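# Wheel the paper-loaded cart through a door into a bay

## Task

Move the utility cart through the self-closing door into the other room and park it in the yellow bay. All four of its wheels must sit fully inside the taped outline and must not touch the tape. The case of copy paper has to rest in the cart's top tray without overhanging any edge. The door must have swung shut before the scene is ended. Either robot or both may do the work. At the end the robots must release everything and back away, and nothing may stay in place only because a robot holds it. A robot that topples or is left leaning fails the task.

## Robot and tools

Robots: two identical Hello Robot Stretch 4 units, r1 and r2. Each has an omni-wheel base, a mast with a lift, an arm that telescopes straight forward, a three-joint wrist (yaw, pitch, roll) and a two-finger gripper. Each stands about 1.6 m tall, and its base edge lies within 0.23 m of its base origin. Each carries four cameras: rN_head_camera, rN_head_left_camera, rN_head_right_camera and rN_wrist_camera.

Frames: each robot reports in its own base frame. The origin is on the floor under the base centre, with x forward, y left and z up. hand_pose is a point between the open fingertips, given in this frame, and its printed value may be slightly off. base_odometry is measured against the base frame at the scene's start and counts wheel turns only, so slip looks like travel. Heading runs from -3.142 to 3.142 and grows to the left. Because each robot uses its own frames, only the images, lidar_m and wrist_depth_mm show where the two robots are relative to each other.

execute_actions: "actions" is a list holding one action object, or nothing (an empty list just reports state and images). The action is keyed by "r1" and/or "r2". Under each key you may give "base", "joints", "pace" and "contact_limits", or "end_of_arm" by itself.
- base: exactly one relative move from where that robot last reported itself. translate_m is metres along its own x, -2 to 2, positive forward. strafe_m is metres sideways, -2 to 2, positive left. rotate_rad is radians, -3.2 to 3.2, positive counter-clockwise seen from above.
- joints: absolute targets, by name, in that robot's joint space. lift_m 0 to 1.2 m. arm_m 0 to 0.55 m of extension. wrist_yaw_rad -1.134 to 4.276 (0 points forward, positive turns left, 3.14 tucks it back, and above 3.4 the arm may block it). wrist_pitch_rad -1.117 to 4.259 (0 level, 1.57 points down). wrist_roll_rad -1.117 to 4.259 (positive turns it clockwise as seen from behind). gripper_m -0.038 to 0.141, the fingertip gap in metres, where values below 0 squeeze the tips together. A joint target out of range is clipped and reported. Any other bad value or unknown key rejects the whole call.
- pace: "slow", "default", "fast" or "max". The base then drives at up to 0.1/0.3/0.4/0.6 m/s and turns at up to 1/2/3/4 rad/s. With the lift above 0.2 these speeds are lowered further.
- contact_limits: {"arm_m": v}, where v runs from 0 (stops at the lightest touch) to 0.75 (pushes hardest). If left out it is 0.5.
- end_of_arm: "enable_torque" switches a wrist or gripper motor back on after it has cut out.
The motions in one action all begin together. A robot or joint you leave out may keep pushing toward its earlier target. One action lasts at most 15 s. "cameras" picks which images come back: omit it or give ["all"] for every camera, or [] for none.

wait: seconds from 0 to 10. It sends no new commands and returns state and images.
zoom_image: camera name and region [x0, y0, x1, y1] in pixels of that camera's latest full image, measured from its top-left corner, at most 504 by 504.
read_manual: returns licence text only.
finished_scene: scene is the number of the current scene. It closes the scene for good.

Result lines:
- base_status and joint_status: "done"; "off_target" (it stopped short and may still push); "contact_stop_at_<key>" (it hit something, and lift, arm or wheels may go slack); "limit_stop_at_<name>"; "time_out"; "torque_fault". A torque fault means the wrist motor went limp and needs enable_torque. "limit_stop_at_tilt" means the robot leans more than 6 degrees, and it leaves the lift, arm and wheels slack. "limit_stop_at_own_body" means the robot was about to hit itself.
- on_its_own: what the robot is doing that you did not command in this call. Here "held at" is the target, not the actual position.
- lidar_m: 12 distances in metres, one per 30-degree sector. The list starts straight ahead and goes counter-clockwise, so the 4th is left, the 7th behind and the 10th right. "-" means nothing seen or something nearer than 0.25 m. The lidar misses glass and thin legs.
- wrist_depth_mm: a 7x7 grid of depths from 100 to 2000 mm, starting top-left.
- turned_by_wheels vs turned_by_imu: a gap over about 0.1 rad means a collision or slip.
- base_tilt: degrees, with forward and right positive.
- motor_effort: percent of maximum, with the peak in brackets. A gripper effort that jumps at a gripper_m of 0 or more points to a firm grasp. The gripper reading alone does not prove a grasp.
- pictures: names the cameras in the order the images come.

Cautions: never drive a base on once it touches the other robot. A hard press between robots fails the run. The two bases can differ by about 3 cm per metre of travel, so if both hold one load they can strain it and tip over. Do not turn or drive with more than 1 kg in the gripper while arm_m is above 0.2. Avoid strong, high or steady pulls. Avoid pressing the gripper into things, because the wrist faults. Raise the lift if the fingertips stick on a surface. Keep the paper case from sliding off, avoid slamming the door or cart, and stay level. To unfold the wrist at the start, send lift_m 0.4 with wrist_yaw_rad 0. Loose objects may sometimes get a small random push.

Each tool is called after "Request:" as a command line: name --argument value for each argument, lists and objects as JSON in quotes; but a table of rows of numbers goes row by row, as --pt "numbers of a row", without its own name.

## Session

Request:
execute_actions --actions '[]' --cameras '["r2_head_right_camera","r1_head_right_camera","r1_wrist_camera","r2_wrist_camera"]'

Scene clock: 0.00 s.
r1.base_odometry: x=+0.000 y=+0.000 heading=+0.000 (m, m, rad; r1's odometry frame)
r1.turned_by_wheels: +0.000 (rad since the last result)
r1.turned_by_imu: +0.000 (rad since the last result)
r1.base_tilt: forward=+0.4 right=+0.2 (deg)
r1.lidar_m: 1.34 1.47 1.95 3.21 1.34 0.79 0.69 0.69 0.81 1.47 2.61 3.08
r1.base_status: not commanded
r1.joint_positions: lift_m=+0.273 arm_m=+0.001 wrist_yaw_rad=+3.108 wrist_pitch_rad=+0.003 wrist_roll_rad=-0.011 gripper_m=+0.057
r1.joint_status: not commanded
r1.motor_effort: lift_m=+19 arm_m=-1 wrist_yaw_rad=-2 wrist_pitch_rad=-6 wrist_roll_rad=+1 gripper_m=+0 wheel_0=+0 wheel_1=+0 wheel_2=+0 (%)
r1.hand_pose: x=-0.1138 y=+0.0971 z=+0.4500 quat_wxyz=(+0.017, -0.001, -0.006, +1.000) (m; r1's base frame)
r1.wrist_depth_mm: 136 138 809 866 960 1042 1138 / - 138 809 878 946 1042 1138 / 106 138 276 878 946 1042 1138 / 116 139 809 878 946 1042 1118 / 691 759 798 866 946 1042 1138 / 707 741 196 866 196 1042 1118 / 707 732 788 109 931 991 991
r2.base_odometry: x=+0.000 y=+0.000 heading=+0.000 (m, m, rad; r2's odometry frame)
r2.turned_by_wheels: +0.000 (rad since the last result)
r2.turned_by_imu: +0.000 (rad since the last result)
r2.base_tilt: forward=+0.1 right=+0.6 (deg)
r2.lidar_m: 3.42 2.75 2.72 1.92 1.54 1.50 1.67 2.02 1.99 1.94 1.94 1.41
r2.base_status: not commanded
r2.joint_positions: lift_m=+0.242 arm_m=-0.002 wrist_yaw_rad=+3.193 wrist_pitch_rad=+0.006 wrist_roll_rad=+0.007 gripper_m=+0.057
r2.joint_status: not commanded
r2.motor_effort: lift_m=+20 arm_m=+0 wrist_yaw_rad=+1 wrist_pitch_rad=-4 wrist_roll_rad=+0 gripper_m=-1 wheel_0=+0 wheel_1=+0 wheel_2=+0 (%)
r2.hand_pose: x=-0.1235 y=+0.0726 z=+0.4182 quat_wxyz=(-0.026, -0.003, +0.003, +1.000) (m; r2's base frame)
r2.wrist_depth_mm: - 138 220 - 1756 1464 1281 / - 111 137 - 1708 1464 1308 / - 110 136 1983 1708 1464 1281 / - 120 145 - 1756 1464 1281 / 140 1921 - - 1708 1499 1308 / 213 1661 212 1618 211 1397 1281 / 211 1042 1008 148 1008 1060 1098
pictures: r1_head_right_camera, r1_wrist_camera, r2_head_right_camera, r2_wrist_camera
camera_calibration (this result's frames):
r1_wrist_camera: T_world_to_cam=[[0.0688949, 0.997543, -0.0126957, -0.0919155], [0.00683408, -0.0131976, -0.99989, 0.508394], [-0.997601, 0.0688006, -0.00772654, 0.114628], [0, 0, 0, 1]] pos_world=[0.117211, 0.0905128, 0.508056]
r2_wrist_camera: T_world_to_cam=[[-0.0622442, 0.998052, -0.00418687, -0.0825888], [-0.0220675, -0.00557021, -0.999741, 0.482911], [-0.997817, -0.0621357, 0.0223712, 0.0945967], [0, 0, 0, 1]] pos_world=[0.0999062, 0.0909957, 0.480324]
Images, in order (width x height): r1_head_right_camera 420x672, r1_wrist_camera 616x392, r2_head_right_camera 420x672, r2_wrist_camera 616x392.

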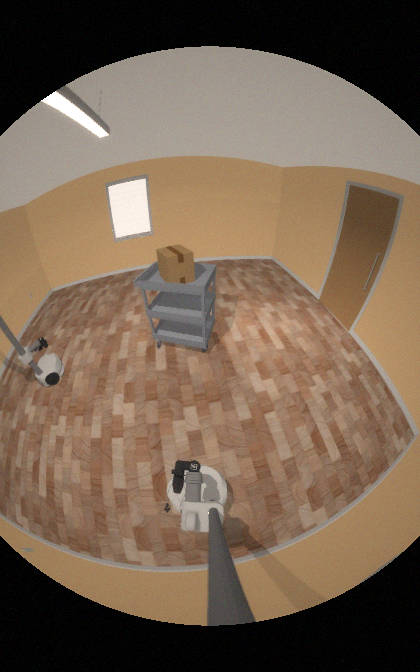

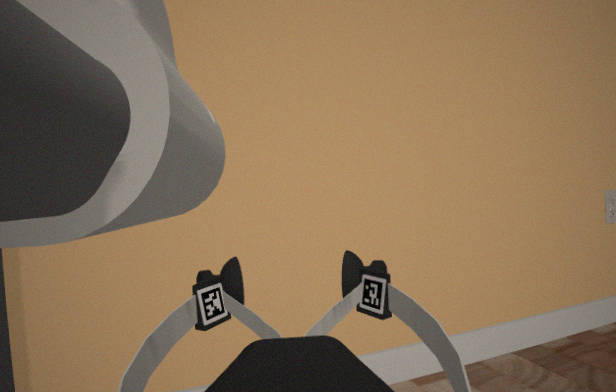

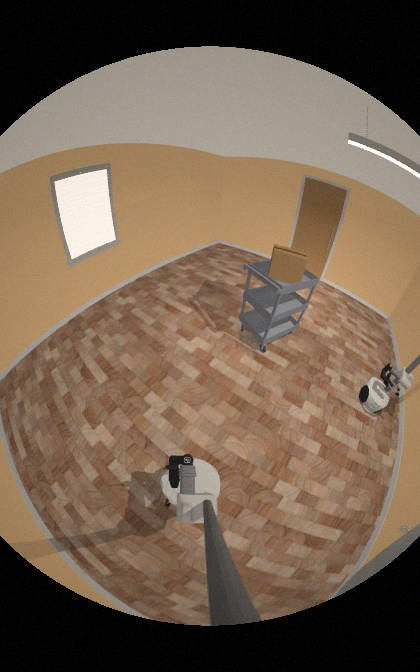

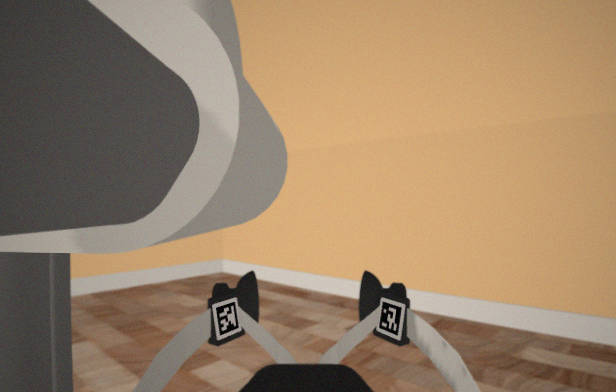

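Request:
execute_actions --actions '[{"r1":{"base":{"rotate_rad":-1.32},"pace":"fast"},"r2":{"base":{"rotate_rad":2.41},"pace":"fast","joints":{"lift_m":0.4,"wrist_yaw_rad":0,"gripper_m":0.14}}}]' --cameras '[]'

Request:
execute_actions --actions '[{"r1":{"base":{"translate_m":1.6},"pace":"max","joints":{"lift_m":0.4,"wrist_yaw_rad":0,"gripper_m":0.12}},"r2":{"base":{"strafe_m":0.55},"pace":"max","joints":{"lift_m":0.321,"wrist_roll_rad":1.57}}}]' --cameras '[]'

Request:
execute_actions --actions '[{"r1":{"base":{"strafe_m":1.42},"pace":"max","joints":{"lift_m":0.89,"arm_m":0.3}},"r2":{"base":{"translate_m":-2.0},"pace":"max"}}]' --cameras '["r2_head_right_camera","r1_head_camera","r1_wrist_camera"]'

Scene clock: 4.10 s.
r1.base_odometry: x=+0.000 y=+0.000 heading=-1.320 (m, m, rad; r1's odometry frame)
r1.turned_by_wheels: -1.320 (rad since the last result)
r1.turned_by_imu: -1.330 (rad since the last result)
r1.base_tilt: forward=+0.3 right=+0.2 (deg)
r1.lidar_m: 2.61 2.73 1.34 1.33 4.26 1.95 2.50 0.98 0.71 0.69 0.72 1.01
r1.base_status: done
r1.joint_positions: lift_m=+0.273 arm_m=+0.001 wrist_yaw_rad=+3.108 wrist_pitch_rad=+0.003 wrist_roll_rad=-0.011 gripper_m=+0.057
r1.joint_status: not commanded
r1.motor_effort: lift_m=+19(19) arm_m=-1(1) wrist_yaw_rad=-1(1) wrist_pitch_rad=-5(5) wrist_roll_rad=+1(0) gripper_m=-1(2) wheel_0=+1(9) wheel_1=-1(11) wheel_2=-1(12) (%)
r1.hand_pose: x=-0.1138 y=+0.0972 z=+0.4500 quat_wxyz=(+0.017, -0.001, -0.006, +1.000) (m; r1's base frame)
r1.wrist_depth_mm: 135 138 - - - - - / - 138 - - - - - / 106 138 276 - - - - / 116 139 - - - - - / 1078 1863 - - - - 1756 / 1160 1576 196 1499 196 1464 1366 / 1078 1060 1118 109 1042 976 991
r2.base_odometry: x=+0.000 y=+0.000 heading=+2.410 (m, m, rad; r2's odometry frame)
r2.turned_by_wheels: +2.410 (rad since the last result)
r2.turned_by_imu: +2.475 (rad since the last result)
r2.base_tilt: forward=+0.2 right=+0.4 (deg)
r2.lidar_m: 1.51 1.56 2.06 2.00 2.08 1.97 1.41 1.49 2.86 2.72 2.28 1.59
r2.base_status: done
r2.joint_positions: lift_m=+0.400 arm_m=-0.002 wrist_yaw_rad=+0.000 wrist_pitch_rad=+0.006 wrist_roll_rad=+0.007 gripper_m=+0.140
r2.joint_status: all done
r2.motor_effort: lift_m=+23(27) arm_m=+0(0) wrist_yaw_rad=-1(6) wrist_pitch_rad=-5(5) wrist_roll_rad=+0(0) gripper_m=-1(4) wheel_0=-1(7) wheel_1=+0(6) wheel_2=+0(9) (%)
r2.hand_pose: x=+0.4577 y=-0.0873 z=+0.5762 quat_wxyz=(+1.000, +0.004, +0.003, +0.000) (m; r2's base frame)
r2.wrist_depth_mm: 1255 1281 1308 1308 1308 1366 1366 / 1255 1255 1308 1308 1308 1336 1336 / 1229 1281 1308 1281 1308 1336 1336 / 1281 1281 1281 1308 1308 1336 1336 / 1255 1308 1308 1308 1336 1308 1366 / 1255 1255 1308 1336 1308 217 1336 / 1229 1255 1255 146 1308 1308 1336
pictures: none
No camera images: the call's "cameras" was empty. Leave "cameras" out to get every camera's image.

Scene clock: 8.37 s.
r1.base_odometry: x=+0.397 y=-1.550 heading=-1.320 (m, m, rad; r1's odometry frame)
r1.turned_by_wheels: +0.000 (rad since the last result)
r1.turned_by_imu: -0.001 (rad since the last result)
r1.base_tilt: forward=+0.4 right=+0.1 (deg)
r1.lidar_m: 1.00 1.06 1.49 4.03 1.81 1.91 2.66 1.03 0.76 0.72 0.76 1.03
r1.base_status: done
r1.joint_positions: lift_m=+0.400 arm_m=+0.001 wrist_yaw_rad=+0.000 wrist_pitch_rad=+0.003 wrist_roll_rad=-0.011 gripper_m=+0.120
r1.joint_status: all done
r1.motor_effort: lift_m=+19(21) arm_m=-1(1) wrist_yaw_rad=+0(7) wrist_pitch_rad=-5(6) wrist_roll_rad=-1(2) gripper_m=+1(0) wheel_0=+1(9) wheel_1=+1(6) wheel_2=+1(13) (%)
r1.hand_pose: x=+0.4601 y=-0.0874 z=+0.5774 quat_wxyz=(+1.000, -0.006, +0.001, +0.000) (m; r1's base frame)
r1.wrist_depth_mm: 750 759 778 768 768 778 788 / 768 759 768 778 778 788 788 / 759 768 759 768 788 788 798 / 768 768 768 778 788 778 788 / 759 768 778 788 788 788 788 / 768 768 778 778 778 788 798 / 759 768 768 109 788 798 809
r2.base_odometry: x=-0.368 y=-0.409 heading=+2.410 (m, m, rad; r2's odometry frame)
r2.turned_by_wheels: +0.000 (rad since the last result)
r2.turned_by_imu: +0.002 (rad since the last result)
r2.base_tilt: forward=+0.2 right=+0.7 (deg)
r2.lidar_m: 1.47 1.53 1.55 1.45 1.48 2.01 3.22 1.65 3.43 3.27 2.24 1.56
r2.base_status: done
r2.joint_positions: lift_m=+0.321 arm_m=-0.002 wrist_yaw_rad=+0.000 wrist_pitch_rad=+0.006 wrist_roll_rad=+1.570 gripper_m=+0.140
r2.joint_status: all done
r2.motor_effort: lift_m=+18(20) arm_m=+0(0) wrist_yaw_rad=+1(1) wrist_pitch_rad=-5(4) wrist_roll_rad=+1(6) gripper_m=-1(5) wheel_0=+2(11) wheel_1=+0(13) wheel_2=-2(0) (%)
r2.hand_pose: x=+0.4576 y=-0.0874 z=+0.4976 quat_wxyz=(+0.707, +0.707, +0.002, -0.002) (m; r2's base frame)
r2.wrist_depth_mm: 1308 1336 1308 1336 1336 1042 707 / 1308 1308 1308 1281 1308 1025 723 / 1308 1308 1308 1308 1281 1042 715 / 1281 1281 1255 1229 1308 1060 715 / 1281 1229 1281 1255 1255 1025 715 / 1229 1229 1255 1255 1255 831 707 / 1255 1255 1255 146 1255 960 707
pictures: none
No camera images: the call's "cameras" was empty. Leave "cameras" out to get every camera's image.

Scene clock: 13.47 s.
r1.base_odometry: x=+1.773 y=-1.197 heading=-1.320 (m, m, rad; r1's odometry frame)
r1.turned_by_wheels: +0.000 (rad since the last result)
r1.turned_by_imu: -0.003 (rad since the last result)
r1.base_tilt: forward=+0.4 right=+0.1 (deg)
r1.lidar_m: 0.99 1.08 1.53 2.62 2.75 1.08 1.08 1.27 2.22 2.14 1.44 1.07
r1.base_status: done
r1.joint_positions: lift_m=+0.890 arm_m=+0.299 wrist_yaw_rad=+0.000 wrist_pitch_rad=+0.003 wrist_roll_rad=-0.011 gripper_m=+0.120
r1.joint_status: all done
r1.motor_effort: lift_m=+18(23) arm_m=+6(7) wrist_yaw_rad=-2(0) wrist_pitch_rad=-5(6) wrist_roll_rad=+0(1) gripper_m=+0(1) wheel_0=+1(14) wheel_1=-1(14) wheel_2=+0(3) (%)
r1.hand_pose: x=+0.7584 y=-0.0874 z=+1.0675 quat_wxyz=(+1.000, -0.006, +0.001, +0.000) (m; r1's base frame)
r1.wrist_depth_mm: 496 508 504 508 512 517 517 / 500 508 512 512 512 517 525 / 500 508 508 512 517 521 521 / 504 508 512 517 504 521 525 / 508 508 512 517 508 521 525 / 508 512 512 517 508 521 530 / 508 512 517 109 512 530 530
r2.base_odometry: x=+1.120 y=-1.746 heading=+2.410 (m, m, rad; r2's odometry frame)
r2.turned_by_wheels: +0.000 (rad since the last result)
r2.turned_by_imu: +0.003 (rad since the last result)
r2.base_tilt: forward=+0.2 right=+0.8 (deg)
r2.lidar_m: 3.48 2.06 1.43 1.35 1.39 1.88 2.30 1.26 3.14 0.62 0.71 3.67
r2.base_status: done
r2.joint_positions: lift_m=+0.321 arm_m=-0.002 wrist_yaw_rad=+0.000 wrist_pitch_rad=+0.006 wrist_roll_rad=+1.570 gripper_m=+0.140
r2.joint_status: not commanded
r2.motor_effort: lift_m=+18(18) arm_m=+0(0) wrist_yaw_rad=+0(0) wrist_pitch_rad=-6(5) wrist_roll_rad=+0(0) gripper_m=+3(2) wheel_0=+1(7) wheel_1=+0(8) wheel_2=+1(15) (%)
r2.hand_pose: x=+0.4576 y=-0.0874 z=+0.4976 quat_wxyz=(+0.707, +0.707, +0.002, -0.002) (m; r2's base frame)
r2.wrist_depth_mm: - - - - - 1025 699 / - - - - - 1042 699 / - - - - - 1042 715 / - - - - - 1042 707 / - - - - - 1042 715 / - - - - 1756 842 715 / - - - 146 1756 946 707
pictures: r1_head_camera, r1_wrist_camera, r2_head_right_camera
camera_calibration (this result's frames):
r1_wrist_camera: T_world_to_cam=[[-0.0349854, -0.999307, -0.0126955, -0.0558148], [-0.00725682, 0.0129569, -0.99989, 1.13038], [0.999361, -0.0348894, -0.0077051, -0.52142], [0, 0, 0, 1]] pos_world=[0.527337, -0.0886144, 1.12553]
Images, in order (width x height): r1_head_camera 420x560, r1_wrist_camera 616x392, r2_head_right_camera 420x672.

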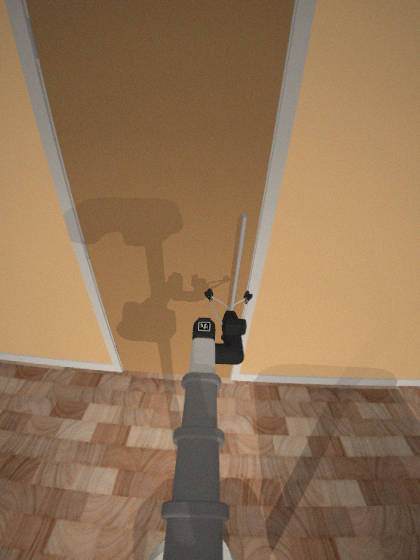

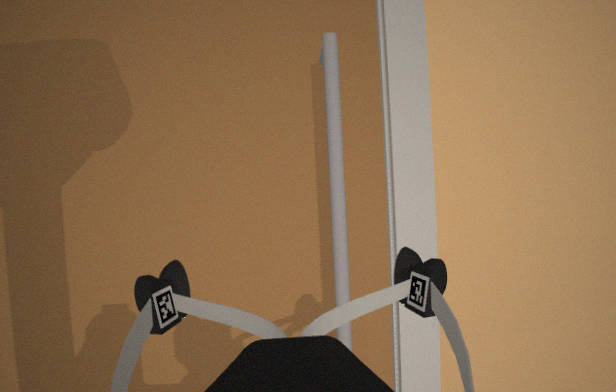

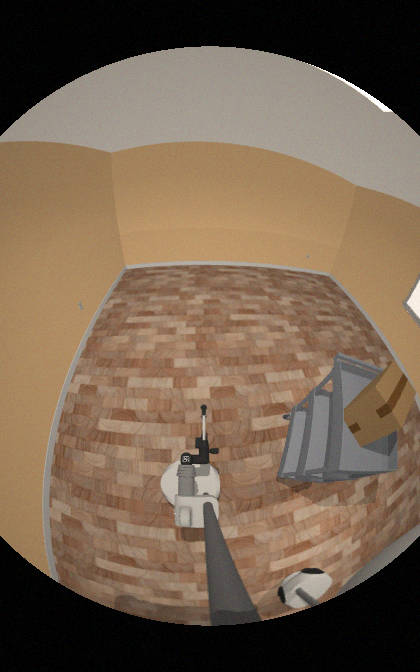

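Request:
execute_actions --actions '[{"r1":{"base":{"strafe_m":-0.06},"joints":{"arm_m":0.53,"gripper_m":0.08}},"r2":{"base":{"translate_m":-0.75},"pace":"max"}}]' --cameras '["r1_wrist_camera"]'

Request:
execute_actions --actions '[{"r1":{"joints":{"gripper_m":-0.03}},"r2":{"base":{"rotate_rad":-0.7}}}]' --cameras '["r1_wrist_camera","r2_head_camera"]'

Request:
execute_actions --actions '[{"r1":{"base":{"strafe_m":0.03},"joints":{"arm_m":0.37},"pace":"slow"}}]' --cameras '[]'

Scene clock: 17.73 s.
r1.base_odometry: x=+1.715 y=-1.212 heading=-1.320 (m, m, rad; r1's odometry frame)
r1.turned_by_wheels: +0.000 (rad since the last result)
r1.turned_by_imu: -0.002 (rad since the last result)
r1.base_tilt: forward=+0.4 right=+0.1 (deg)
r1.lidar_m: 0.99 1.10 1.53 2.66 2.80 1.10 1.11 0.77 0.70 2.08 1.42 1.08
r1.base_status: done
r1.joint_positions: lift_m=+0.890 arm_m=+0.529 wrist_yaw_rad=+0.000 wrist_pitch_rad=+0.003 wrist_roll_rad=-0.011 gripper_m=+0.080
r1.joint_status: all done
r1.motor_effort: lift_m=+19(19) arm_m=+6(7) wrist_yaw_rad=+0(4) wrist_pitch_rad=-6(5) wrist_roll_rad=+0(2) gripper_m=+0(1) wheel_0=+0(11) wheel_1=+0(12) wheel_2=+0(1) (%)
r1.hand_pose: x=+0.9884 y=-0.0874 z=+1.0675 quat_wxyz=(+1.000, -0.006, +0.001, +0.000) (m; r1's base frame)
r1.wrist_depth_mm: 276 276 281 282 271 286 286 / 277 278 281 282 277 285 287 / 277 279 282 283 285 286 289 / 277 281 281 285 285 287 289 / 281 281 282 285 273 289 290 / 279 281 197 220 218 289 290 / 281 282 285 109 279 289 291
r2.base_odometry: x=+1.679 y=-2.247 heading=+2.410 (m, m, rad; r2's odometry frame)
r2.turned_by_wheels: +0.000 (rad since the last result)
r2.turned_by_imu: +0.002 (rad since the last result)
r2.base_tilt: forward=+0.3 right=+0.6 (deg)
r2.lidar_m: 4.23 2.00 1.39 1.32 1.36 1.66 1.55 1.10 0.71 3.42 1.02 0.97
r2.base_status: done
r2.joint_positions: lift_m=+0.321 arm_m=-0.002 wrist_yaw_rad=+0.000 wrist_pitch_rad=+0.006 wrist_roll_rad=+1.570 gripper_m=+0.140
r2.joint_status: not commanded
r2.motor_effort: lift_m=+19(18) arm_m=+0(0) wrist_yaw_rad=+1(1) wrist_pitch_rad=-5(5) wrist_roll_rad=+1(1) gripper_m=+1(1) wheel_0=+0(7) wheel_1=+0(6) wheel_2=-1(17) (%)
r2.hand_pose: x=+0.4576 y=-0.0874 z=+0.4976 quat_wxyz=(+0.707, +0.707, +0.002, -0.002) (m; r2's base frame)
r2.wrist_depth_mm: - - - - - 1025 699 / - - - - - 1025 707 / - - - - - 1042 715 / - - - - - 1042 715 / - - - - - 1042 715 / - - - - 1808 831 707 / - - - 146 1756 946 699
pictures: r1_wrist_camera
camera_calibration (this result's frames):
r1_wrist_camera: T_world_to_cam=[[-0.0349263, -0.999309, -0.0126969, -0.0478092], [-0.007216, 0.0129565, -0.99989, 1.13202], [0.999364, -0.0348308, -0.00766354, -0.751283], [0, 0, 0, 1]] pos_world=[0.757304, -0.088611, 1.12554]
Images, in order (width x height): r1_wrist_camera 616x392.

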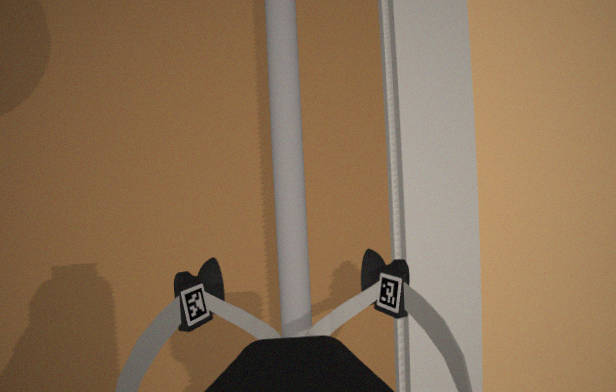

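Scene clock: 19.53 s.
r1.base_odometry: x=+1.715 y=-1.212 heading=-1.320 (m, m, rad; r1's odometry frame)
r1.turned_by_wheels: +0.000 (rad since the last result)
r1.turned_by_imu: -0.001 (rad since the last result)
r1.base_tilt: forward=+0.4 right=+0.2 (deg)
r1.lidar_m: 0.95 1.09 1.51 2.68 2.82 1.10 1.12 0.75 0.72 2.08 1.48 1.07
r1.base_status: not commanded
r1.joint_positions: lift_m=+0.890 arm_m=+0.530 wrist_yaw_rad=+0.002 wrist_pitch_rad=+0.003 wrist_roll_rad=-0.011 gripper_m=-0.029
r1.joint_status: all done
r1.motor_effort: lift_m=+19(18) arm_m=+3(6) wrist_yaw_rad=-6(6) wrist_pitch_rad=-6(5) wrist_roll_rad=+2(1) gripper_m=-26(22) wheel_0=+0(0) wheel_1=+0(0) wheel_2=+0(0) (%)
r1.hand_pose: x=+0.9891 y=-0.0869 z=+1.0675 quat_wxyz=(+1.000, -0.006, +0.001, +0.001) (m; r1's base frame)
r1.wrist_depth_mm: 267 270 271 272 268 283 285 / 270 271 271 272 273 285 286 / 271 270 272 273 274 285 287 / 270 272 274 274 274 286 287 / 272 273 273 213 276 287 287 / 273 273 182 208 183 287 289 / 273 215 276 109 278 289 290
r2.base_odometry: x=+1.679 y=-2.247 heading=+1.710 (m, m, rad; r2's odometry frame)
r2.turned_by_wheels: -0.700 (rad since the last result)
r2.turned_by_imu: -0.718 (rad since the last result)
r2.base_tilt: forward=+0.3 right=+0.7 (deg)
r2.lidar_m: 0.97 4.24 2.56 1.50 1.32 1.32 1.58 1.54 1.36 0.68 0.71 1.11
r2.base_status: done
r2.joint_positions: lift_m=+0.321 arm_m=-0.002 wrist_yaw_rad=+0.000 wrist_pitch_rad=+0.006 wrist_roll_rad=+1.570 gripper_m=+0.140
r2.joint_status: not commanded
r2.motor_effort: lift_m=+18(18) arm_m=+0(0) wrist_yaw_rad=+1(2) wrist_pitch_rad=-5(5) wrist_roll_rad=+0(1) gripper_m=+1(1) wheel_0=+1(4) wheel_1=+2(5) wheel_2=+1(5) (%)
r2.hand_pose: x=+0.4576 y=-0.0875 z=+0.4976 quat_wxyz=(+0.707, +0.707, +0.002, -0.002) (m; r2's base frame)
r2.wrist_depth_mm: - - - - - 1042 715 / - - - - 1576 946 715 / - - 1160 - - 904 723 / - 960 1160 1464 1430 854 707 / - 946 1025 778 1281 778 715 / - - 1205 - 1281 831 707 / - - - 146 1756 946 699
pictures: r1_wrist_camera, r2_head_camera
camera_calibration (this result's frames):
r1_wrist_camera: T_world_to_cam=[[-0.0333371, -0.999364, -0.0126969, -0.0489038], [-0.00723671, 0.012945, -0.99989, 1.13204], [0.999418, -0.0332416, -0.00766366, -0.751851], [0, 0, 0, 1]] pos_world=[0.757975, -0.0885196, 1.12554]
Images, in order (width x height): r1_wrist_camera 616x392, r2_head_camera 420x560.

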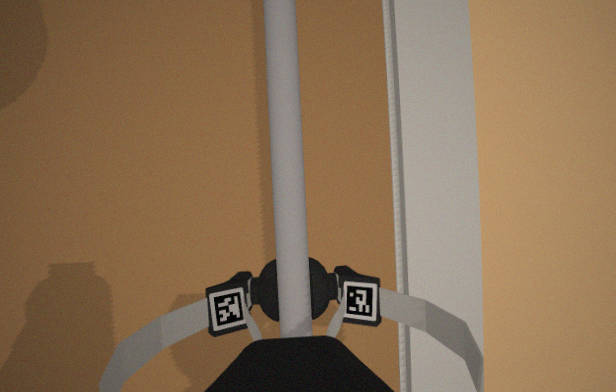

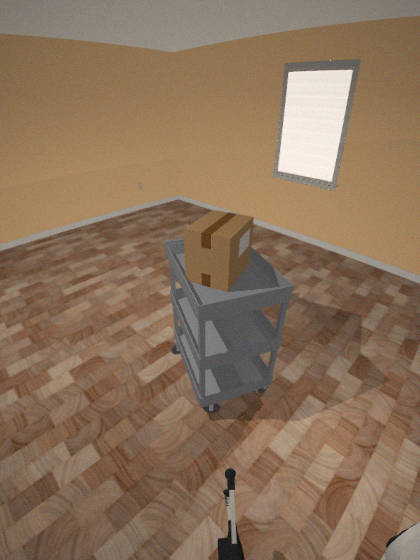

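Scene clock: 22.40 s.
r1.base_odometry: x=+1.744 y=-1.205 heading=-1.320 (m, m, rad; r1's odometry frame)
r1.turned_by_wheels: +0.000 (rad since the last result)
r1.turned_by_imu: -0.002 (rad since the last result)
r1.base_tilt: forward=+0.4 right=+0.1 (deg)
r1.lidar_m: 0.80 1.00 1.52 2.64 2.75 1.09 1.10 0.75 0.74 2.12 1.44 1.06
r1.base_status: done
r1.joint_positions: lift_m=+0.890 arm_m=+0.371 wrist_yaw_rad=+0.006 wrist_pitch_rad=+0.003 wrist_roll_rad=-0.011 gripper_m=-0.029
r1.joint_status: all done
r1.on_its_own: wrist_yaw_rad is at rest, and its effort (-19) is outside its rest range (-13 to +13)
r1.motor_effort: lift_m=+19(19) arm_m=-8(9) wrist_yaw_rad=-19(39) wrist_pitch_rad=-7(7) wrist_roll_rad=-1(3) gripper_m=-24(29) wheel_0=-4(21) wheel_1=-1(4) wheel_2=+0(6) (%)
r1.hand_pose: x=+0.8314 y=-0.0858 z=+1.0674 quat_wxyz=(+1.000, -0.006, +0.001, +0.003) (m; r1's base frame)
r1.wrist_depth_mm: 314 298 282 264 262 442 442 / 314 298 282 265 263 442 445 / 315 300 285 267 263 442 445 / 317 301 286 270 264 445 445 / 319 303 286 270 265 445 445 / 322 306 183 207 184 449 452 / 324 227 293 109 267 449 452
r2.base_odometry: x=+1.679 y=-2.247 heading=+1.710 (m, m, rad; r2's odometry frame)
r2.turned_by_wheels: +0.000 (rad since the last result)
r2.turned_by_imu: +0.001 (rad since the last result)
r2.base_tilt: forward=+0.4 right=+0.7 (deg)
r2.lidar_m: 0.98 4.24 2.54 1.52 1.32 1.33 1.58 1.55 1.27 0.73 0.74 1.12
r2.base_status: not commanded
r2.joint_positions: lift_m=+0.321 arm_m=-0.002 wrist_yaw_rad=+0.000 wrist_pitch_rad=+0.006 wrist_roll_rad=+1.570 gripper_m=+0.140
r2.joint_status: not commanded
r2.motor_effort: lift_m=+19(19) arm_m=+0(0) wrist_yaw_rad=+1(1) wrist_pitch_rad=-5(5) wrist_roll_rad=+1(0) gripper_m=+3(0) wheel_0=+1(1) wheel_1=+1(1) wheel_2=+1(1) (%)
r2.hand_pose: x=+0.4576 y=-0.0875 z=+0.4976 quat_wxyz=(+0.707, +0.707, +0.002, -0.002) (m; r2's base frame)
r2.wrist_depth_mm: - - - - - 1042 715 / - - - - 1618 946 723 / - - 1160 - - 904 715 / - 960 1160 1430 1397 854 707 / - 976 1008 778 1281 778 699 / - - 1205 - 1308 831 715 / - - - 146 1756 946 699
pictures: none
No camera images: the call's "cameras" was empty. Leave "cameras" out to get every camera's image.

Request:
execute_actions --actions '[{"r1":{"base":{"strafe_m":0.072},"joints":{"arm_m":0.242},"pace":"slow"},"r2":{"base":{"rotate_rad":0.74}}}]' --cameras '[]'

Request:
execute_actions --actions '[{"r1":{"base":{"strafe_m":0.091},"joints":{"arm_m":0.154,"wrist_yaw_rad":-0.1},"pace":"slow"}}]' --cameras '[]'

Scene clock: 26.30 s.
r1.base_odometry: x=+1.813 y=-1.187 heading=-1.322 (m, m, rad; r1's odometry frame)
r1.turned_by_wheels: -0.002 (rad since the last result)
r1.turned_by_imu: -0.005 (rad since the last result)
r1.base_tilt: forward=+0.3 right=+0.2 (deg)
r1.lidar_m: 0.68 0.92 1.51 2.56 2.69 1.30 1.07 1.00 0.78 2.18 1.46 0.75
r1.base_status: done
r1.joint_positions: lift_m=+0.890 arm_m=+0.243 wrist_yaw_rad=-0.007 wrist_pitch_rad=+0.004 wrist_roll_rad=-0.011 gripper_m=-0.029
r1.joint_status: all done
r1.on_its_own: wrist_yaw_rad is at rest, and its effort (+19) is outside its rest range (-13 to +13)
r1.motor_effort: lift_m=+19(18) arm_m=-7(10) wrist_yaw_rad=+19(59) wrist_pitch_rad=-8(8) wrist_roll_rad=+1(0) gripper_m=-26(24) wheel_0=-12(22) wheel_1=-1(6) wheel_2=-7(9) (%)
r1.hand_pose: x=+0.7021 y=-0.0893 z=+1.0672 quat_wxyz=(+1.000, -0.006, +0.002, -0.003) (m; r1's base frame)
r1.wrist_depth_mm: 366 330 298 263 253 580 585 / 368 330 298 264 255 580 591 / 370 332 301 265 254 585 591 / 373 336 303 271 255 585 591 / 377 338 304 268 256 585 597 / 382 340 183 208 182 591 591 / 387 237 314 109 257 585 597
r2.base_odometry: x=+1.678 y=-2.247 heading=+2.450 (m, m, rad; r2's odometry frame)
r2.turned_by_wheels: +0.740 (rad since the last result)
r2.turned_by_imu: +0.761 (rad since the last result)
r2.base_tilt: forward=+0.2 right=+0.6 (deg)
r2.lidar_m: 4.24 1.88 1.37 1.32 1.34 1.65 1.55 1.17 0.78 3.41 0.98 0.98
r2.base_status: done
r2.joint_positions: lift_m=+0.321 arm_m=-0.002 wrist_yaw_rad=+0.000 wrist_pitch_rad=+0.006 wrist_roll_rad=+1.570 gripper_m=+0.140
r2.joint_status: not commanded
r2.motor_effort: lift_m=+18(19) arm_m=+0(0) wrist_yaw_rad=+1(0) wrist_pitch_rad=-5(6) wrist_roll_rad=+1(0) gripper_m=+6(1) wheel_0=+0(5) wheel_1=+0(5) wheel_2=+1(9) (%)
r2.hand_pose: x=+0.4576 y=-0.0874 z=+0.4976 quat_wxyz=(+0.707, +0.707, +0.002, -0.002) (m; r2's base frame)
r2.wrist_depth_mm: - - - - - 1025 715 / - - - - - 1025 715 / - - - - - 1042 715 / - - - - - 1042 715 / - - - - - 1025 715 / - - - - 1808 831 707 / - - - 146 1808 946 699
pictures: none
No camera images: the call's "cameras" was empty. Leave "cameras" out to get every camera's image.

Scene clock: 28.47 s.
r1.base_odometry: x=+1.901 y=-1.165 heading=-1.323 (m, m, rad; r1's odometry frame)
r1.turned_by_wheels: -0.001 (rad since the last result)
r1.turned_by_imu: -0.002 (rad since the last result)
r1.base_tilt: forward=+0.4 right=+0.1 (deg)
r1.lidar_m: 0.58 0.91 1.52 2.48 2.58 3.59 1.05 1.24 0.87 2.26 1.44 0.63
r1.base_status: done
r1.joint_positions: lift_m=+0.890 arm_m=+0.155 wrist_yaw_rad=-0.110 wrist_pitch_rad=+0.004 wrist_roll_rad=-0.011 gripper_m=-0.029
r1.joint_status: all done
r1.on_its_own: wrist_yaw_rad is at rest, and its effort (+29) is outside its rest range (-13 to +13)
r1.motor_effort: lift_m=+18(19) arm_m=-7(12) wrist_yaw_rad=+29(38) wrist_pitch_rad=-9(10) wrist_roll_rad=+0(1) gripper_m=-25(28) wheel_0=-12(12) wheel_1=+2(6) wheel_2=-2(6) (%)
r1.hand_pose: x=+0.6032 y=-0.1186 z=+1.0670 quat_wxyz=(+0.998, -0.005, +0.002, -0.055) (m; r1's base frame)
r1.wrist_depth_mm: 387 340 303 264 255 723 750 / 389 343 306 266 253 741 759 / 392 347 307 267 255 732 750 / 397 349 310 272 256 723 759 / 402 351 312 271 256 732 759 / 404 355 183 211 185 732 759 / 413 244 322 109 258 732 768
r2.base_odometry: x=+1.678 y=-2.247 heading=+2.450 (m, m, rad; r2's odometry frame)
r2.turned_by_wheels: +0.000 (rad since the last result)
r2.turned_by_imu: +0.001 (rad since the last result)
r2.base_tilt: forward=+0.2 right=+0.5 (deg)
r2.lidar_m: 4.23 1.90 1.37 1.32 1.37 1.63 1.55 1.18 0.86 3.39 0.98 0.97
r2.base_status: not commanded
r2.joint_positions: lift_m=+0.321 arm_m=-0.002 wrist_yaw_rad=+0.000 wrist_pitch_rad=+0.006 wrist_roll_rad=+1.570 gripper_m=+0.140
r2.joint_status: not commanded
r2.motor_effort: lift_m=+19(18) arm_m=+0(0) wrist_yaw_rad=+1(1) wrist_pitch_rad=-5(5) wrist_roll_rad=+1(1) gripper_m=+2(0) wheel_0=+0(0) wheel_1=+1(0) wheel_2=+2(2) (%)
r2.hand_pose: x=+0.4576 y=-0.0874 z=+0.4976 quat_wxyz=(+0.707, +0.707, +0.002, -0.002) (m; r2's base frame)
r2.wrist_depth_mm: - - - - - 1042 707 / - - - - - 1042 699 / - - - - - 1042 723 / - - - - - 1025 707 / - - - - - 1042 707 / - - - - 1756 842 707 / - - - 146 1863 931 699
pictures: none
No camera images: the call's "cameras" was empty. Leave "cameras" out to get every camera's image.

Request:
execute_actions --actions '[{"r1":{"base":{"strafe_m":0.118},"joints":{"arm_m":0.087,"wrist_yaw_rad":-0.25},"pace":"slow"},"r2":{"base":{"strafe_m":-0.2}}}]' --cameras '[]'

Request:
execute_actions --actions '[{"r1":{"base":{"strafe_m":0.107},"joints":{"arm_m":0.051,"wrist_yaw_rad":-0.4},"pace":"slow"},"r2":{"base":{"strafe_m":-0.28}}}]' --cameras '[]'

Request:
execute_actions --actions '[{"r1":{"base":{"strafe_m":0.114},"joints":{"arm_m":0.025,"wrist_yaw_rad":-0.55},"pace":"slow"},"r2":{"base":{"strafe_m":-0.28}}}]' --cameras '["r2_wrist_camera","r2_head_camera"]'

Scene clock: 32.23 s.
r1.base_odometry: x=+2.015 y=-1.136 heading=-1.324 (m, m, rad; r1's odometry frame)
r1.turned_by_wheels: -0.001 (rad since the last result)
r1.turned_by_imu: -0.002 (rad since the last result)
r1.base_tilt: forward=+0.4 right=+0.2 (deg)
r1.lidar_m: 0.61 0.95 1.52 2.36 2.48 3.44 1.05 1.01 0.80 2.39 1.47 0.49
r1.base_status: done
r1.joint_positions: lift_m=+0.890 arm_m=+0.088 wrist_yaw_rad=-0.264 wrist_pitch_rad=+0.005 wrist_roll_rad=-0.011 gripper_m=-0.029
r1.joint_status: all done
r1.on_its_own: wrist_yaw_rad is at rest, and its effort (+39) is outside its rest range (-13 to +13)
r1.motor_effort: lift_m=+19(19) arm_m=-5(13) wrist_yaw_rad=+39(74) wrist_pitch_rad=-12(14) wrist_roll_rad=+2(1) gripper_m=-25(29) wheel_0=-12(12) wheel_1=+2(8) wheel_2=-3(13) (%)
r1.hand_pose: x=+0.5145 y=-0.1597 z=+1.0667 quat_wxyz=(+0.991, -0.005, +0.003, -0.132) (m; r1's base frame)
r1.wrist_depth_mm: 387 340 304 265 255 931 1008 / 389 345 306 267 254 931 1008 / 389 345 309 272 256 946 1025 / 392 347 310 274 257 931 1042 / 399 351 314 216 259 931 1025 / 402 353 182 211 183 946 1025 / 410 342 324 109 259 931 1025
r2.base_odometry: x=+1.806 y=-2.093 heading=+2.451 (m, m, rad; r2's odometry frame)
r2.turned_by_wheels: +0.000 (rad since the last result)
r2.turned_by_imu: +0.001 (rad since the last result)
r2.base_tilt: forward=+0.2 right=+0.6 (deg)
r2.lidar_m: 4.24 2.20 1.58 1.51 1.58 1.62 1.54 1.08 0.79 3.20 0.91 0.85
r2.base_status: done
r2.joint_positions: lift_m=+0.321 arm_m=-0.002 wrist_yaw_rad=+0.000 wrist_pitch_rad=+0.006 wrist_roll_rad=+1.570 gripper_m=+0.140
r2.joint_status: not commanded
r2.motor_effort: lift_m=+18(18) arm_m=+0(0) wrist_yaw_rad=+1(1) wrist_pitch_rad=-5(5) wrist_roll_rad=+1(0) gripper_m=-2(1) wheel_0=-1(8) wheel_1=+1(8) wheel_2=+1(3) (%)
r2.hand_pose: x=+0.4576 y=-0.0874 z=+0.4976 quat_wxyz=(+0.707, +0.707, +0.002, -0.002) (m; r2's base frame)
r2.wrist_depth_mm: - - - - 1863 1025 699 / - - - - - 1042 699 / - - - - - 1042 715 / - - - - - 1042 715 / - - - - - 1060 715 / - - - - 1808 842 715 / - - - 146 1863 946 707
pictures: none
No camera images: the call's "cameras" was empty. Leave "cameras" out to get every camera's image.

Scene clock: 34.50 s.
r1.base_odometry: x=+2.119 y=-1.110 heading=-1.325 (m, m, rad; r1's odometry frame)
r1.turned_by_wheels: -0.001 (rad since the last result)
r1.turned_by_imu: -0.001 (rad since the last result)
r1.base_tilt: forward=+0.2 right=+0.1 (deg)
r1.lidar_m: 0.58 1.08 1.51 2.25 2.37 3.25 1.05 0.71 0.64 2.50 1.47 0.47
r1.base_status: done
r1.joint_positions: lift_m=+0.890 arm_m=+0.052 wrist_yaw_rad=-0.415 wrist_pitch_rad=+0.006 wrist_roll_rad=-0.011 gripper_m=-0.029
r1.joint_status: all done
r1.on_its_own: wrist_yaw_rad is at rest, and its effort (+41) is outside its rest range (-13 to +13)
r1.motor_effort: lift_m=+19(19) arm_m=-4(12) wrist_yaw_rad=+41(72) wrist_pitch_rad=-14(16) wrist_roll_rad=+0(2) gripper_m=-23(28) wheel_0=-12(13) wheel_1=+3(8) wheel_2=-4(11) (%)
r1.hand_pose: x=+0.4515 y=-0.1963 z=+1.0665 quat_wxyz=(+0.979, -0.005, +0.004, -0.206) (m; r1's base frame)
r1.wrist_depth_mm: 370 332 301 265 256 1205 1397 / 373 336 303 268 258 1205 1366 / 377 340 306 272 256 1182 1397 / 379 340 307 273 258 1182 1397 / 384 343 310 213 258 1182 1366 / 389 345 182 211 182 1182 1397 / 392 334 319 109 259 1160 1397
r2.base_odometry: x=+1.984 y=-1.877 heading=+2.451 (m, m, rad; r2's odometry frame)
r2.turned_by_wheels: +0.000 (rad since the last result)
r2.turned_by_imu: +0.000 (rad since the last result)
r2.base_tilt: forward=+0.2 right=+0.6 (deg)
r2.lidar_m: 0.75 2.59 1.88 1.79 1.89 1.63 1.54 0.73 0.63 2.94 0.76 0.71
r2.base_status: done
r2.joint_positions: lift_m=+0.321 arm_m=-0.002 wrist_yaw_rad=+0.000 wrist_pitch_rad=+0.006 wrist_roll_rad=+1.570 gripper_m=+0.140
r2.joint_status: not commanded
r2.motor_effort: lift_m=+19(18) arm_m=+0(0) wrist_yaw_rad=+2(2) wrist_pitch_rad=-5(5) wrist_roll_rad=+0(1) gripper_m=+1(1) wheel_0=-1(8) wheel_1=+2(9) wheel_2=+1(0) (%)
r2.hand_pose: x=+0.4576 y=-0.0874 z=+0.4976 quat_wxyz=(+0.707, +0.707, +0.002, -0.002) (m; r2's base frame)
r2.wrist_depth_mm: 424 559 - 418 - 715 418 / 445 569 1025 439 1756 723 445 / 477 535 - 477 1863 634 469 / - - - - 1863 960 683 / - - - - - 1025 707 / - - - - 1808 842 715 / - - - 146 1756 946 699
pictures: none
No camera images: the call's "cameras" was empty. Leave "cameras" out to get every camera's image.

Scene clock: 36.80 s.
r1.base_odometry: x=+2.229 y=-1.082 heading=-1.326 (m, m, rad; r1's odometry frame)
r1.turned_by_wheels: -0.001 (rad since the last result)
r1.turned_by_imu: -0.002 (rad since the last result)
r1.base_tilt: forward=+0.4 right=+0.3 (deg)
r1.lidar_m: 0.60 1.10 1.51 2.14 2.24 3.08 1.05 0.51 0.53 2.61 1.48 0.42
r1.base_status: done
r1.joint_positions: lift_m=+0.890 arm_m=+0.026 wrist_yaw_rad=-0.564 wrist_pitch_rad=+0.007 wrist_roll_rad=-0.011 gripper_m=-0.029
r1.joint_status: all done
r1.on_its_own: wrist_yaw_rad is at rest, and its effort (+39) is outside its rest range (-13 to +13)
r1.motor_effort: lift_m=+18(19) arm_m=-4(13) wrist_yaw_rad=+39(79) wrist_pitch_rad=-17(18) wrist_roll_rad=-1(1) gripper_m=-23(30) wheel_0=-11(14) wheel_1=+1(8) wheel_2=-4(11) (%)
r1.hand_pose: x=+0.3936 y=-0.2282 z=+1.0663 quat_wxyz=(+0.960, -0.004, +0.005, -0.278) (m; r1's base frame)
r1.wrist_depth_mm: 362 329 298 265 256 1618 - / 364 332 300 267 259 1618 - / 368 332 303 272 257 1618 - / 373 334 304 273 259 1537 - / 375 338 307 213 259 1576 - / 379 340 183 210 182 1576 - / 382 329 314 109 260 1537 -
r2.base_odometry: x=+2.163 y=-1.661 heading=+2.451 (m, m, rad; r2's odometry frame)
r2.turned_by_wheels: +0.000 (rad since the last result)
r2.turned_by_imu: +0.000 (rad since the last result)
r2.base_tilt: forward=+0.3 right=+0.7 (deg)
r2.lidar_m: 0.62 3.00 2.17 2.07 2.18 1.62 0.86 0.51 0.50 2.64 2.75 0.59
r2.base_status: done
r2.joint_positions: lift_m=+0.321 arm_m=-0.002 wrist_yaw_rad=+0.000 wrist_pitch_rad=+0.006 wrist_roll_rad=+1.570 gripper_m=+0.140
r2.joint_status: not commanded
r2.motor_effort: lift_m=+19(19) arm_m=+0(0) wrist_yaw_rad=+1(0) wrist_pitch_rad=-5(4) wrist_roll_rad=+1(1) gripper_m=+1(2) wheel_0=-2(8) wheel_1=+0(8) wheel_2=+1(1) (%)
r2.hand_pose: x=+0.4576 y=-0.0874 z=+0.4976 quat_wxyz=(+0.707, +0.707, +0.002, -0.002) (m; r2's base frame)
r2.wrist_depth_mm: 322 322 324 314 320 320 320 / 379 564 - 330 1863 723 492 / 384 569 - 349 - 715 500 / 387 569 1042 373 1863 715 496 / 410 574 - 402 - 723 410 / 436 469 - 430 1863 585 439 / 473 488 - 146 496 492 466
pictures: r2_head_camera, r2_wrist_camera
camera_calibration (this result's frames):
r2_wrist_camera: T_world_to_cam=[[0.00489668, -0.00407397, -0.99998, 0.49073], [0.028454, 0.999587, -0.00393304, 0.143443], [0.999583, -0.0284341, 0.00501058, -0.23977], [0, 0, 0, 1]] pos_world=[0.233185, -0.148202, 0.492486]
Images, in order (width x height): r2_head_camera 420x560, r2_wrist_camera 616x392.

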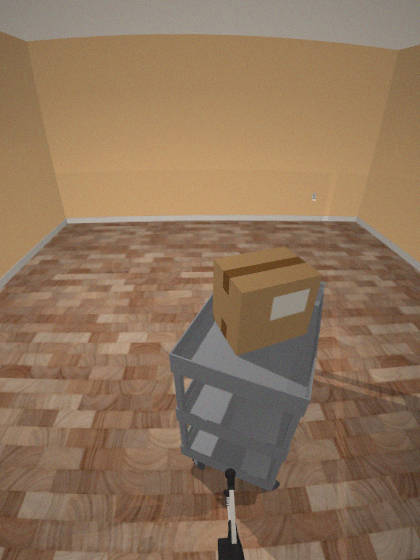

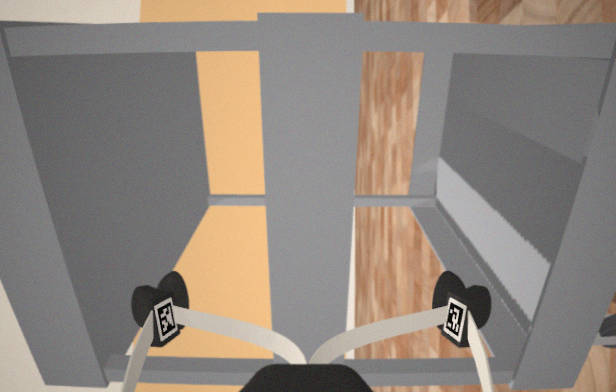

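Request:
execute_actions --actions '[{"r1":{"base":{"strafe_m":0.115},"joints":{"arm_m":0.014,"wrist_yaw_rad":-0.68},"pace":"slow"},"r2":{"base":{"translate_m":0.195}}}]' --cameras '[]'

Request:
execute_actions --actions '[{"r1":{"base":{"strafe_m":0.115},"joints":{"arm_m":0.016,"wrist_yaw_rad":-0.81},"pace":"slow"},"r2":{"joints":{"gripper_m":0.03}}}]' --cameras '[]'

Request:
execute_actions --actions '[{"r1":{"base":{"strafe_m":0.15},"joints":{"arm_m":0.022,"wrist_yaw_rad":-0.93},"pace":"slow"},"r2":{"base":{"strafe_m":-0.22},"pace":"slow"}}]' --cameras '["r2_head_right_camera"]'

Scene clock: 40.57 s.
r1.base_odometry: x=+2.340 y=-1.054 heading=-1.327 (m, m, rad; r1's odometry frame)
r1.turned_by_wheels: -0.001 (rad since the last result)
r1.turned_by_imu: -0.003 (rad since the last result)
r1.base_tilt: forward=+0.3 right=+0.1 (deg)
r1.lidar_m: 0.65 1.10 1.54 2.02 2.12 2.93 1.13 0.72 0.75 2.72 0.44 0.39
r1.base_status: done
r1.joint_positions: lift_m=+0.890 arm_m=+0.014 wrist_yaw_rad=-0.699 wrist_pitch_rad=+0.007 wrist_roll_rad=-0.011 gripper_m=-0.029
r1.joint_status: all done
r1.on_its_own: wrist_yaw_rad is at rest, and its effort (+54) is outside its rest range (-13 to +13)
r1.motor_effort: lift_m=+18(19) arm_m=-3(10) wrist_yaw_rad=+54(65) wrist_pitch_rad=-18(20) wrist_roll_rad=+0(0) gripper_m=-23(28) wheel_0=-12(13) wheel_1=+2(7) wheel_2=-6(10) (%)
r1.hand_pose: x=+0.3501 y=-0.2525 z=+1.0662 quat_wxyz=(+0.940, -0.004, +0.005, -0.342) (m; r1's base frame)
r1.wrist_depth_mm: 359 327 297 268 257 - - / 364 330 300 271 257 - - / 364 330 303 270 258 - - / 368 334 303 271 259 - - / 368 334 306 220 260 - - / 375 336 185 210 182 - - / 377 330 314 109 262 - -
r2.base_odometry: x=+2.013 y=-1.537 heading=+2.451 (m, m, rad; r2's odometry frame)
r2.turned_by_wheels: +0.000 (rad since the last result)
r2.turned_by_imu: +0.001 (rad since the last result)
r2.base_tilt: forward=+0.2 right=+0.6 (deg)
r2.lidar_m: 0.44 3.01 2.17 2.09 2.19 1.83 1.74 0.72 0.72 2.65 2.75 0.41
r2.base_status: done
r2.joint_positions: lift_m=+0.321 arm_m=-0.002 wrist_yaw_rad=+0.000 wrist_pitch_rad=+0.006 wrist_roll_rad=+1.570 gripper_m=+0.140
r2.joint_status: not commanded
r2.motor_effort: lift_m=+18(19) arm_m=+0(0) wrist_yaw_rad=+1(0) wrist_pitch_rad=-4(5) wrist_roll_rad=+0(1) gripper_m=-6(0) wheel_0=+1(7) wheel_1=+1(4) wheel_2=+2(11) (%)
r2.hand_pose: x=+0.4576 y=-0.0874 z=+0.4976 quat_wxyz=(+0.707, +0.707, +0.002, -0.002) (m; r2's base frame)
r2.wrist_depth_mm: 377 564 151 149 151 683 496 / 382 564 160 158 160 723 500 / 384 574 172 168 170 732 496 / 382 569 185 179 183 723 500 / 382 569 - 192 197 654 496 / 379 462 207 207 206 469 473 / 379 - - 146 1576 946 436
pictures: none
No camera images: the call's "cameras" was empty. Leave "cameras" out to get every camera's image.

Scene clock: 42.87 s.
r1.base_odometry: x=+2.452 y=-1.027 heading=-1.328 (m, m, rad; r1's odometry frame)
r1.turned_by_wheels: -0.001 (rad since the last result)
r1.turned_by_imu: -0.003 (rad since the last result)
r1.base_tilt: forward=+0.3 right=+0.2 (deg)
r1.lidar_m: 0.73 1.11 1.51 1.90 2.01 2.74 1.31 0.82 0.80 2.84 0.41 0.39
r1.base_status: done
r1.joint_positions: lift_m=+0.890 arm_m=+0.016 wrist_yaw_rad=-0.830 wrist_pitch_rad=+0.007 wrist_roll_rad=-0.011 gripper_m=-0.029
r1.joint_status: wrist_yaw_rad off_target (ended at -0.830, target -0.810); the others done
r1.on_its_own: wrist_yaw_rad is at rest, and its effort (+57) is outside its rest range (-13 to +13)
r1.motor_effort: lift_m=+18(19) arm_m=+2(3) wrist_yaw_rad=+57(57) wrist_pitch_rad=-19(19) wrist_roll_rad=-2(2) gripper_m=-22(29) wheel_0=-11(14) wheel_1=+2(8) wheel_2=-7(7) (%)
r1.hand_pose: x=+0.3167 y=-0.2719 z=+1.0661 quat_wxyz=(+0.915, -0.004, +0.006, -0.403) (m; r1's base frame)
r1.wrist_depth_mm: 357 325 297 270 256 - - / 359 327 298 268 257 - - / 362 329 303 268 258 - - / 366 332 301 271 259 - - / 368 334 306 273 262 - - / 373 336 183 209 183 - - / 375 332 314 109 262 - -
r2.base_odometry: x=+2.013 y=-1.537 heading=+2.451 (m, m, rad; r2's odometry frame)
r2.turned_by_wheels: +0.000 (rad since the last result)
r2.turned_by_imu: +0.001 (rad since the last result)
r2.base_tilt: forward=+0.4 right=+0.5 (deg)
r2.lidar_m: 0.41 2.99 2.17 2.08 2.19 1.84 1.75 0.83 0.79 2.64 2.73 0.41
r2.base_status: not commanded
r2.joint_positions: lift_m=+0.321 arm_m=-0.002 wrist_yaw_rad=+0.001 wrist_pitch_rad=+0.008 wrist_roll_rad=+1.571 gripper_m=+0.030
r2.joint_status: all done
r2.motor_effort: lift_m=+18(18) arm_m=+0(0) wrist_yaw_rad=-2(7) wrist_pitch_rad=-8(10) wrist_roll_rad=-4(4) gripper_m=-22(22) wheel_0=-1(1) wheel_1=+0(1) wheel_2=+3(5) (%)
r2.hand_pose: x=+0.4577 y=-0.0872 z=+0.4972 quat_wxyz=(+0.707, +0.707, +0.003, -0.002) (m; r2's base frame)
r2.wrist_depth_mm: 377 569 137 137 137 676 488 / 379 569 146 145 145 699 492 / 384 574 155 154 155 723 496 / 382 574 165 163 165 715 496 / 382 574 179 174 178 647 492 / 382 - 186 186 186 878 469 / 382 - 208 195 206 171 442
pictures: none
No camera images: the call's "cameras" was empty. Leave "cameras" out to get every camera's image.

Scene clock: 46.20 s.
r1.base_odometry: x=+2.597 y=-0.991 heading=-1.330 (m, m, rad; r1's odometry frame)
r1.turned_by_wheels: -0.001 (rad since the last result)
r1.turned_by_imu: -0.005 (rad since the last result)
r1.base_tilt: forward=+0.3 right=+0.2 (deg)
r1.lidar_m: 0.91 1.10 1.53 1.75 1.83 2.54 1.29 0.76 0.77 2.97 0.36 0.45
r1.base_status: done
r1.joint_positions: lift_m=+0.890 arm_m=+0.021 wrist_yaw_rad=-0.950 wrist_pitch_rad=+0.007 wrist_roll_rad=-0.011 gripper_m=-0.029
r1.joint_status: all done
r1.on_its_own: wrist_yaw_rad is at rest, and its effort (+56) is outside its rest range (-13 to +13)
r1.motor_effort: lift_m=+19(18) arm_m=+3(7) wrist_yaw_rad=+56(57) wrist_pitch_rad=-19(20) wrist_roll_rad=-2(1) gripper_m=-24(26) wheel_0=-10(13) wheel_1=+2(6) wheel_2=-7(7) (%)
r1.hand_pose: x=+0.2891 y=-0.2855 z=+1.0661 quat_wxyz=(+0.889, -0.003, +0.006, -0.457) (m; r1's base frame)
r1.wrist_depth_mm: 382 340 303 268 252 - - / 384 340 306 266 255 - - / 387 343 309 268 256 - - / 392 345 310 272 257 - - / 397 349 312 271 258 - - / 399 353 185 208 183 - - / 404 347 322 109 259 - -
r2.base_odometry: x=+2.152 y=-1.367 heading=+2.451 (m, m, rad; r2's odometry frame)
r2.turned_by_wheels: +0.001 (rad since the last result)
r2.turned_by_imu: +0.004 (rad since the last result)
r2.base_tilt: forward=+0.2 right=+0.6 (deg)
r2.lidar_m: 0.41 0.44 2.41 2.31 2.42 1.85 1.78 0.76 0.76 2.43 2.51 0.42
r2.base_status: done
r2.joint_positions: lift_m=+0.321 arm_m=-0.002 wrist_yaw_rad=+0.008 wrist_pitch_rad=+0.008 wrist_roll_rad=+1.573 gripper_m=+0.030
r2.joint_status: not commanded
r2.on_its_own: wrist_yaw_rad is at rest, and its effort (-23) is outside its rest range (-13 to +13)
r2.motor_effort: lift_m=+18(18) arm_m=+0(0) wrist_yaw_rad=-23(30) wrist_pitch_rad=-9(9) wrist_roll_rad=-8(8) gripper_m=-23(19) wheel_0=+6(13) wheel_1=+0(4) wheel_2=+4(8) (%)
r2.hand_pose: x=+0.4583 y=-0.0851 z=+0.4971 quat_wxyz=(+0.706, +0.708, +0.006, +0.000) (m; r2's base frame)
r2.wrist_depth_mm: 382 - 179 178 179 1025 449 / 382 574 181 180 181 668 492 / 387 569 182 183 183 723 496 / 389 569 186 185 185 723 496 / 384 574 188 187 188 723 500 / 384 535 189 189 190 627 496 / 382 172 192 190 191 169 488
pictures: r2_head_right_camera
Images, in order (width x height): r2_head_right_camera 420x672.

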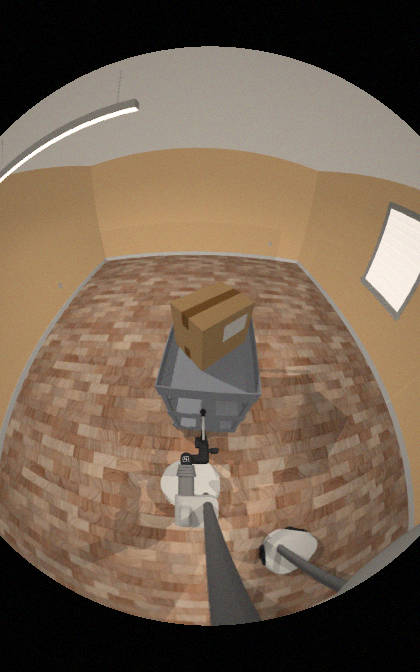

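Request:
execute_actions --actions '[{"r1":{"base":{"strafe_m":0.22},"joints":{"arm_m":0.035,"wrist_yaw_rad":-1.03},"pace":"slow"},"r2":{"base":{"translate_m":-1.6}}}]' --cameras '["r2_head_right_camera"]'

Scene clock: 53.37 s.
r1.base_odometry: x=+2.810 y=-0.938 heading=-1.330 (m, m, rad; r1's odometry frame)
r1.turned_by_wheels: -0.001 (rad since the last result)
r1.turned_by_imu: -0.005 (rad since the last result)
r1.base_tilt: forward=+0.3 right=+0.2 (deg)
r1.lidar_m: 1.04 1.08 1.51 1.54 1.60 2.20 - 4.52 0.74 0.32 0.37 0.49
r1.base_status: done
r1.joint_positions: lift_m=+0.890 arm_m=+0.034 wrist_yaw_rad=-1.029 wrist_pitch_rad=+0.008 wrist_roll_rad=-0.011 gripper_m=-0.029
r1.joint_status: all done
r1.motor_effort: lift_m=+19(19) arm_m=+5(6) wrist_yaw_rad=-4(52) wrist_pitch_rad=-20(21) wrist_roll_rad=+1(0) gripper_m=-27(26) wheel_0=-9(12) wheel_1=+3(8) wheel_2=-3(5) (%)
r1.hand_pose: x=+0.2790 y=-0.2922 z=+1.0660 quat_wxyz=(+0.871, -0.003, +0.006, -0.492) (m; r1's base frame)
r1.wrist_depth_mm: 512 402 327 262 241 - - / 521 407 330 268 245 - - / 525 407 334 272 246 - - / 539 415 336 268 247 - - / 544 418 342 215 250 375 368 / 549 424 183 212 182 377 368 / 564 271 357 109 248 375 370
r2.base_odometry: x=+3.386 y=-2.386 heading=+2.451 (m, m, rad; r2's odometry frame)
r2.turned_by_wheels: +0.000 (rad since the last result)
r2.turned_by_imu: +0.001 (rad since the last result)
r2.base_tilt: forward=+0.1 right=+0.6 (deg)
r2.lidar_m: 0.41 3.29 2.41 0.59 0.36 3.22 3.10 3.19 0.50 0.44 0.49 0.40
r2.base_status: done
r2.joint_positions: lift_m=+0.321 arm_m=-0.002 wrist_yaw_rad=-0.006 wrist_pitch_rad=+0.008 wrist_roll_rad=+1.571 gripper_m=+0.030
r2.joint_status: not commanded
r2.on_its_own: wrist_yaw_rad is at rest, and its effort (+19) is outside its rest range (-13 to +13)
r2.motor_effort: lift_m=+19(18) arm_m=+0(0) wrist_yaw_rad=+19(28) wrist_pitch_rad=-10(13) wrist_roll_rad=-3(8) gripper_m=-20(24) wheel_0=-4(8) wheel_1=+0(7) wheel_2=-2(14) (%)
r2.hand_pose: x=+0.4571 y=-0.0892 z=+0.4971 quat_wxyz=(+0.707, +0.707, +0.001, -0.005) (m; r2's base frame)
r2.wrist_depth_mm: 382 564 141 140 141 683 496 / 382 564 150 148 150 715 492 / 387 574 158 156 157 715 496 / 384 574 166 165 166 723 500 / 387 569 179 175 179 668 500 / 379 535 186 186 186 574 477 / 379 - 202 194 206 319 442
pictures: r2_head_right_camera
Images, in order (width x height): r2_head_right_camera 420x672.

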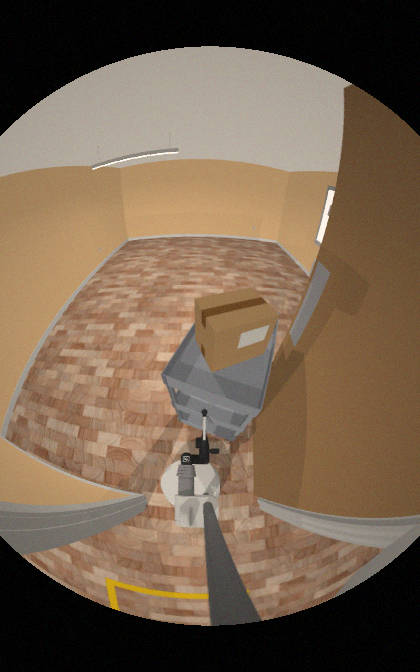

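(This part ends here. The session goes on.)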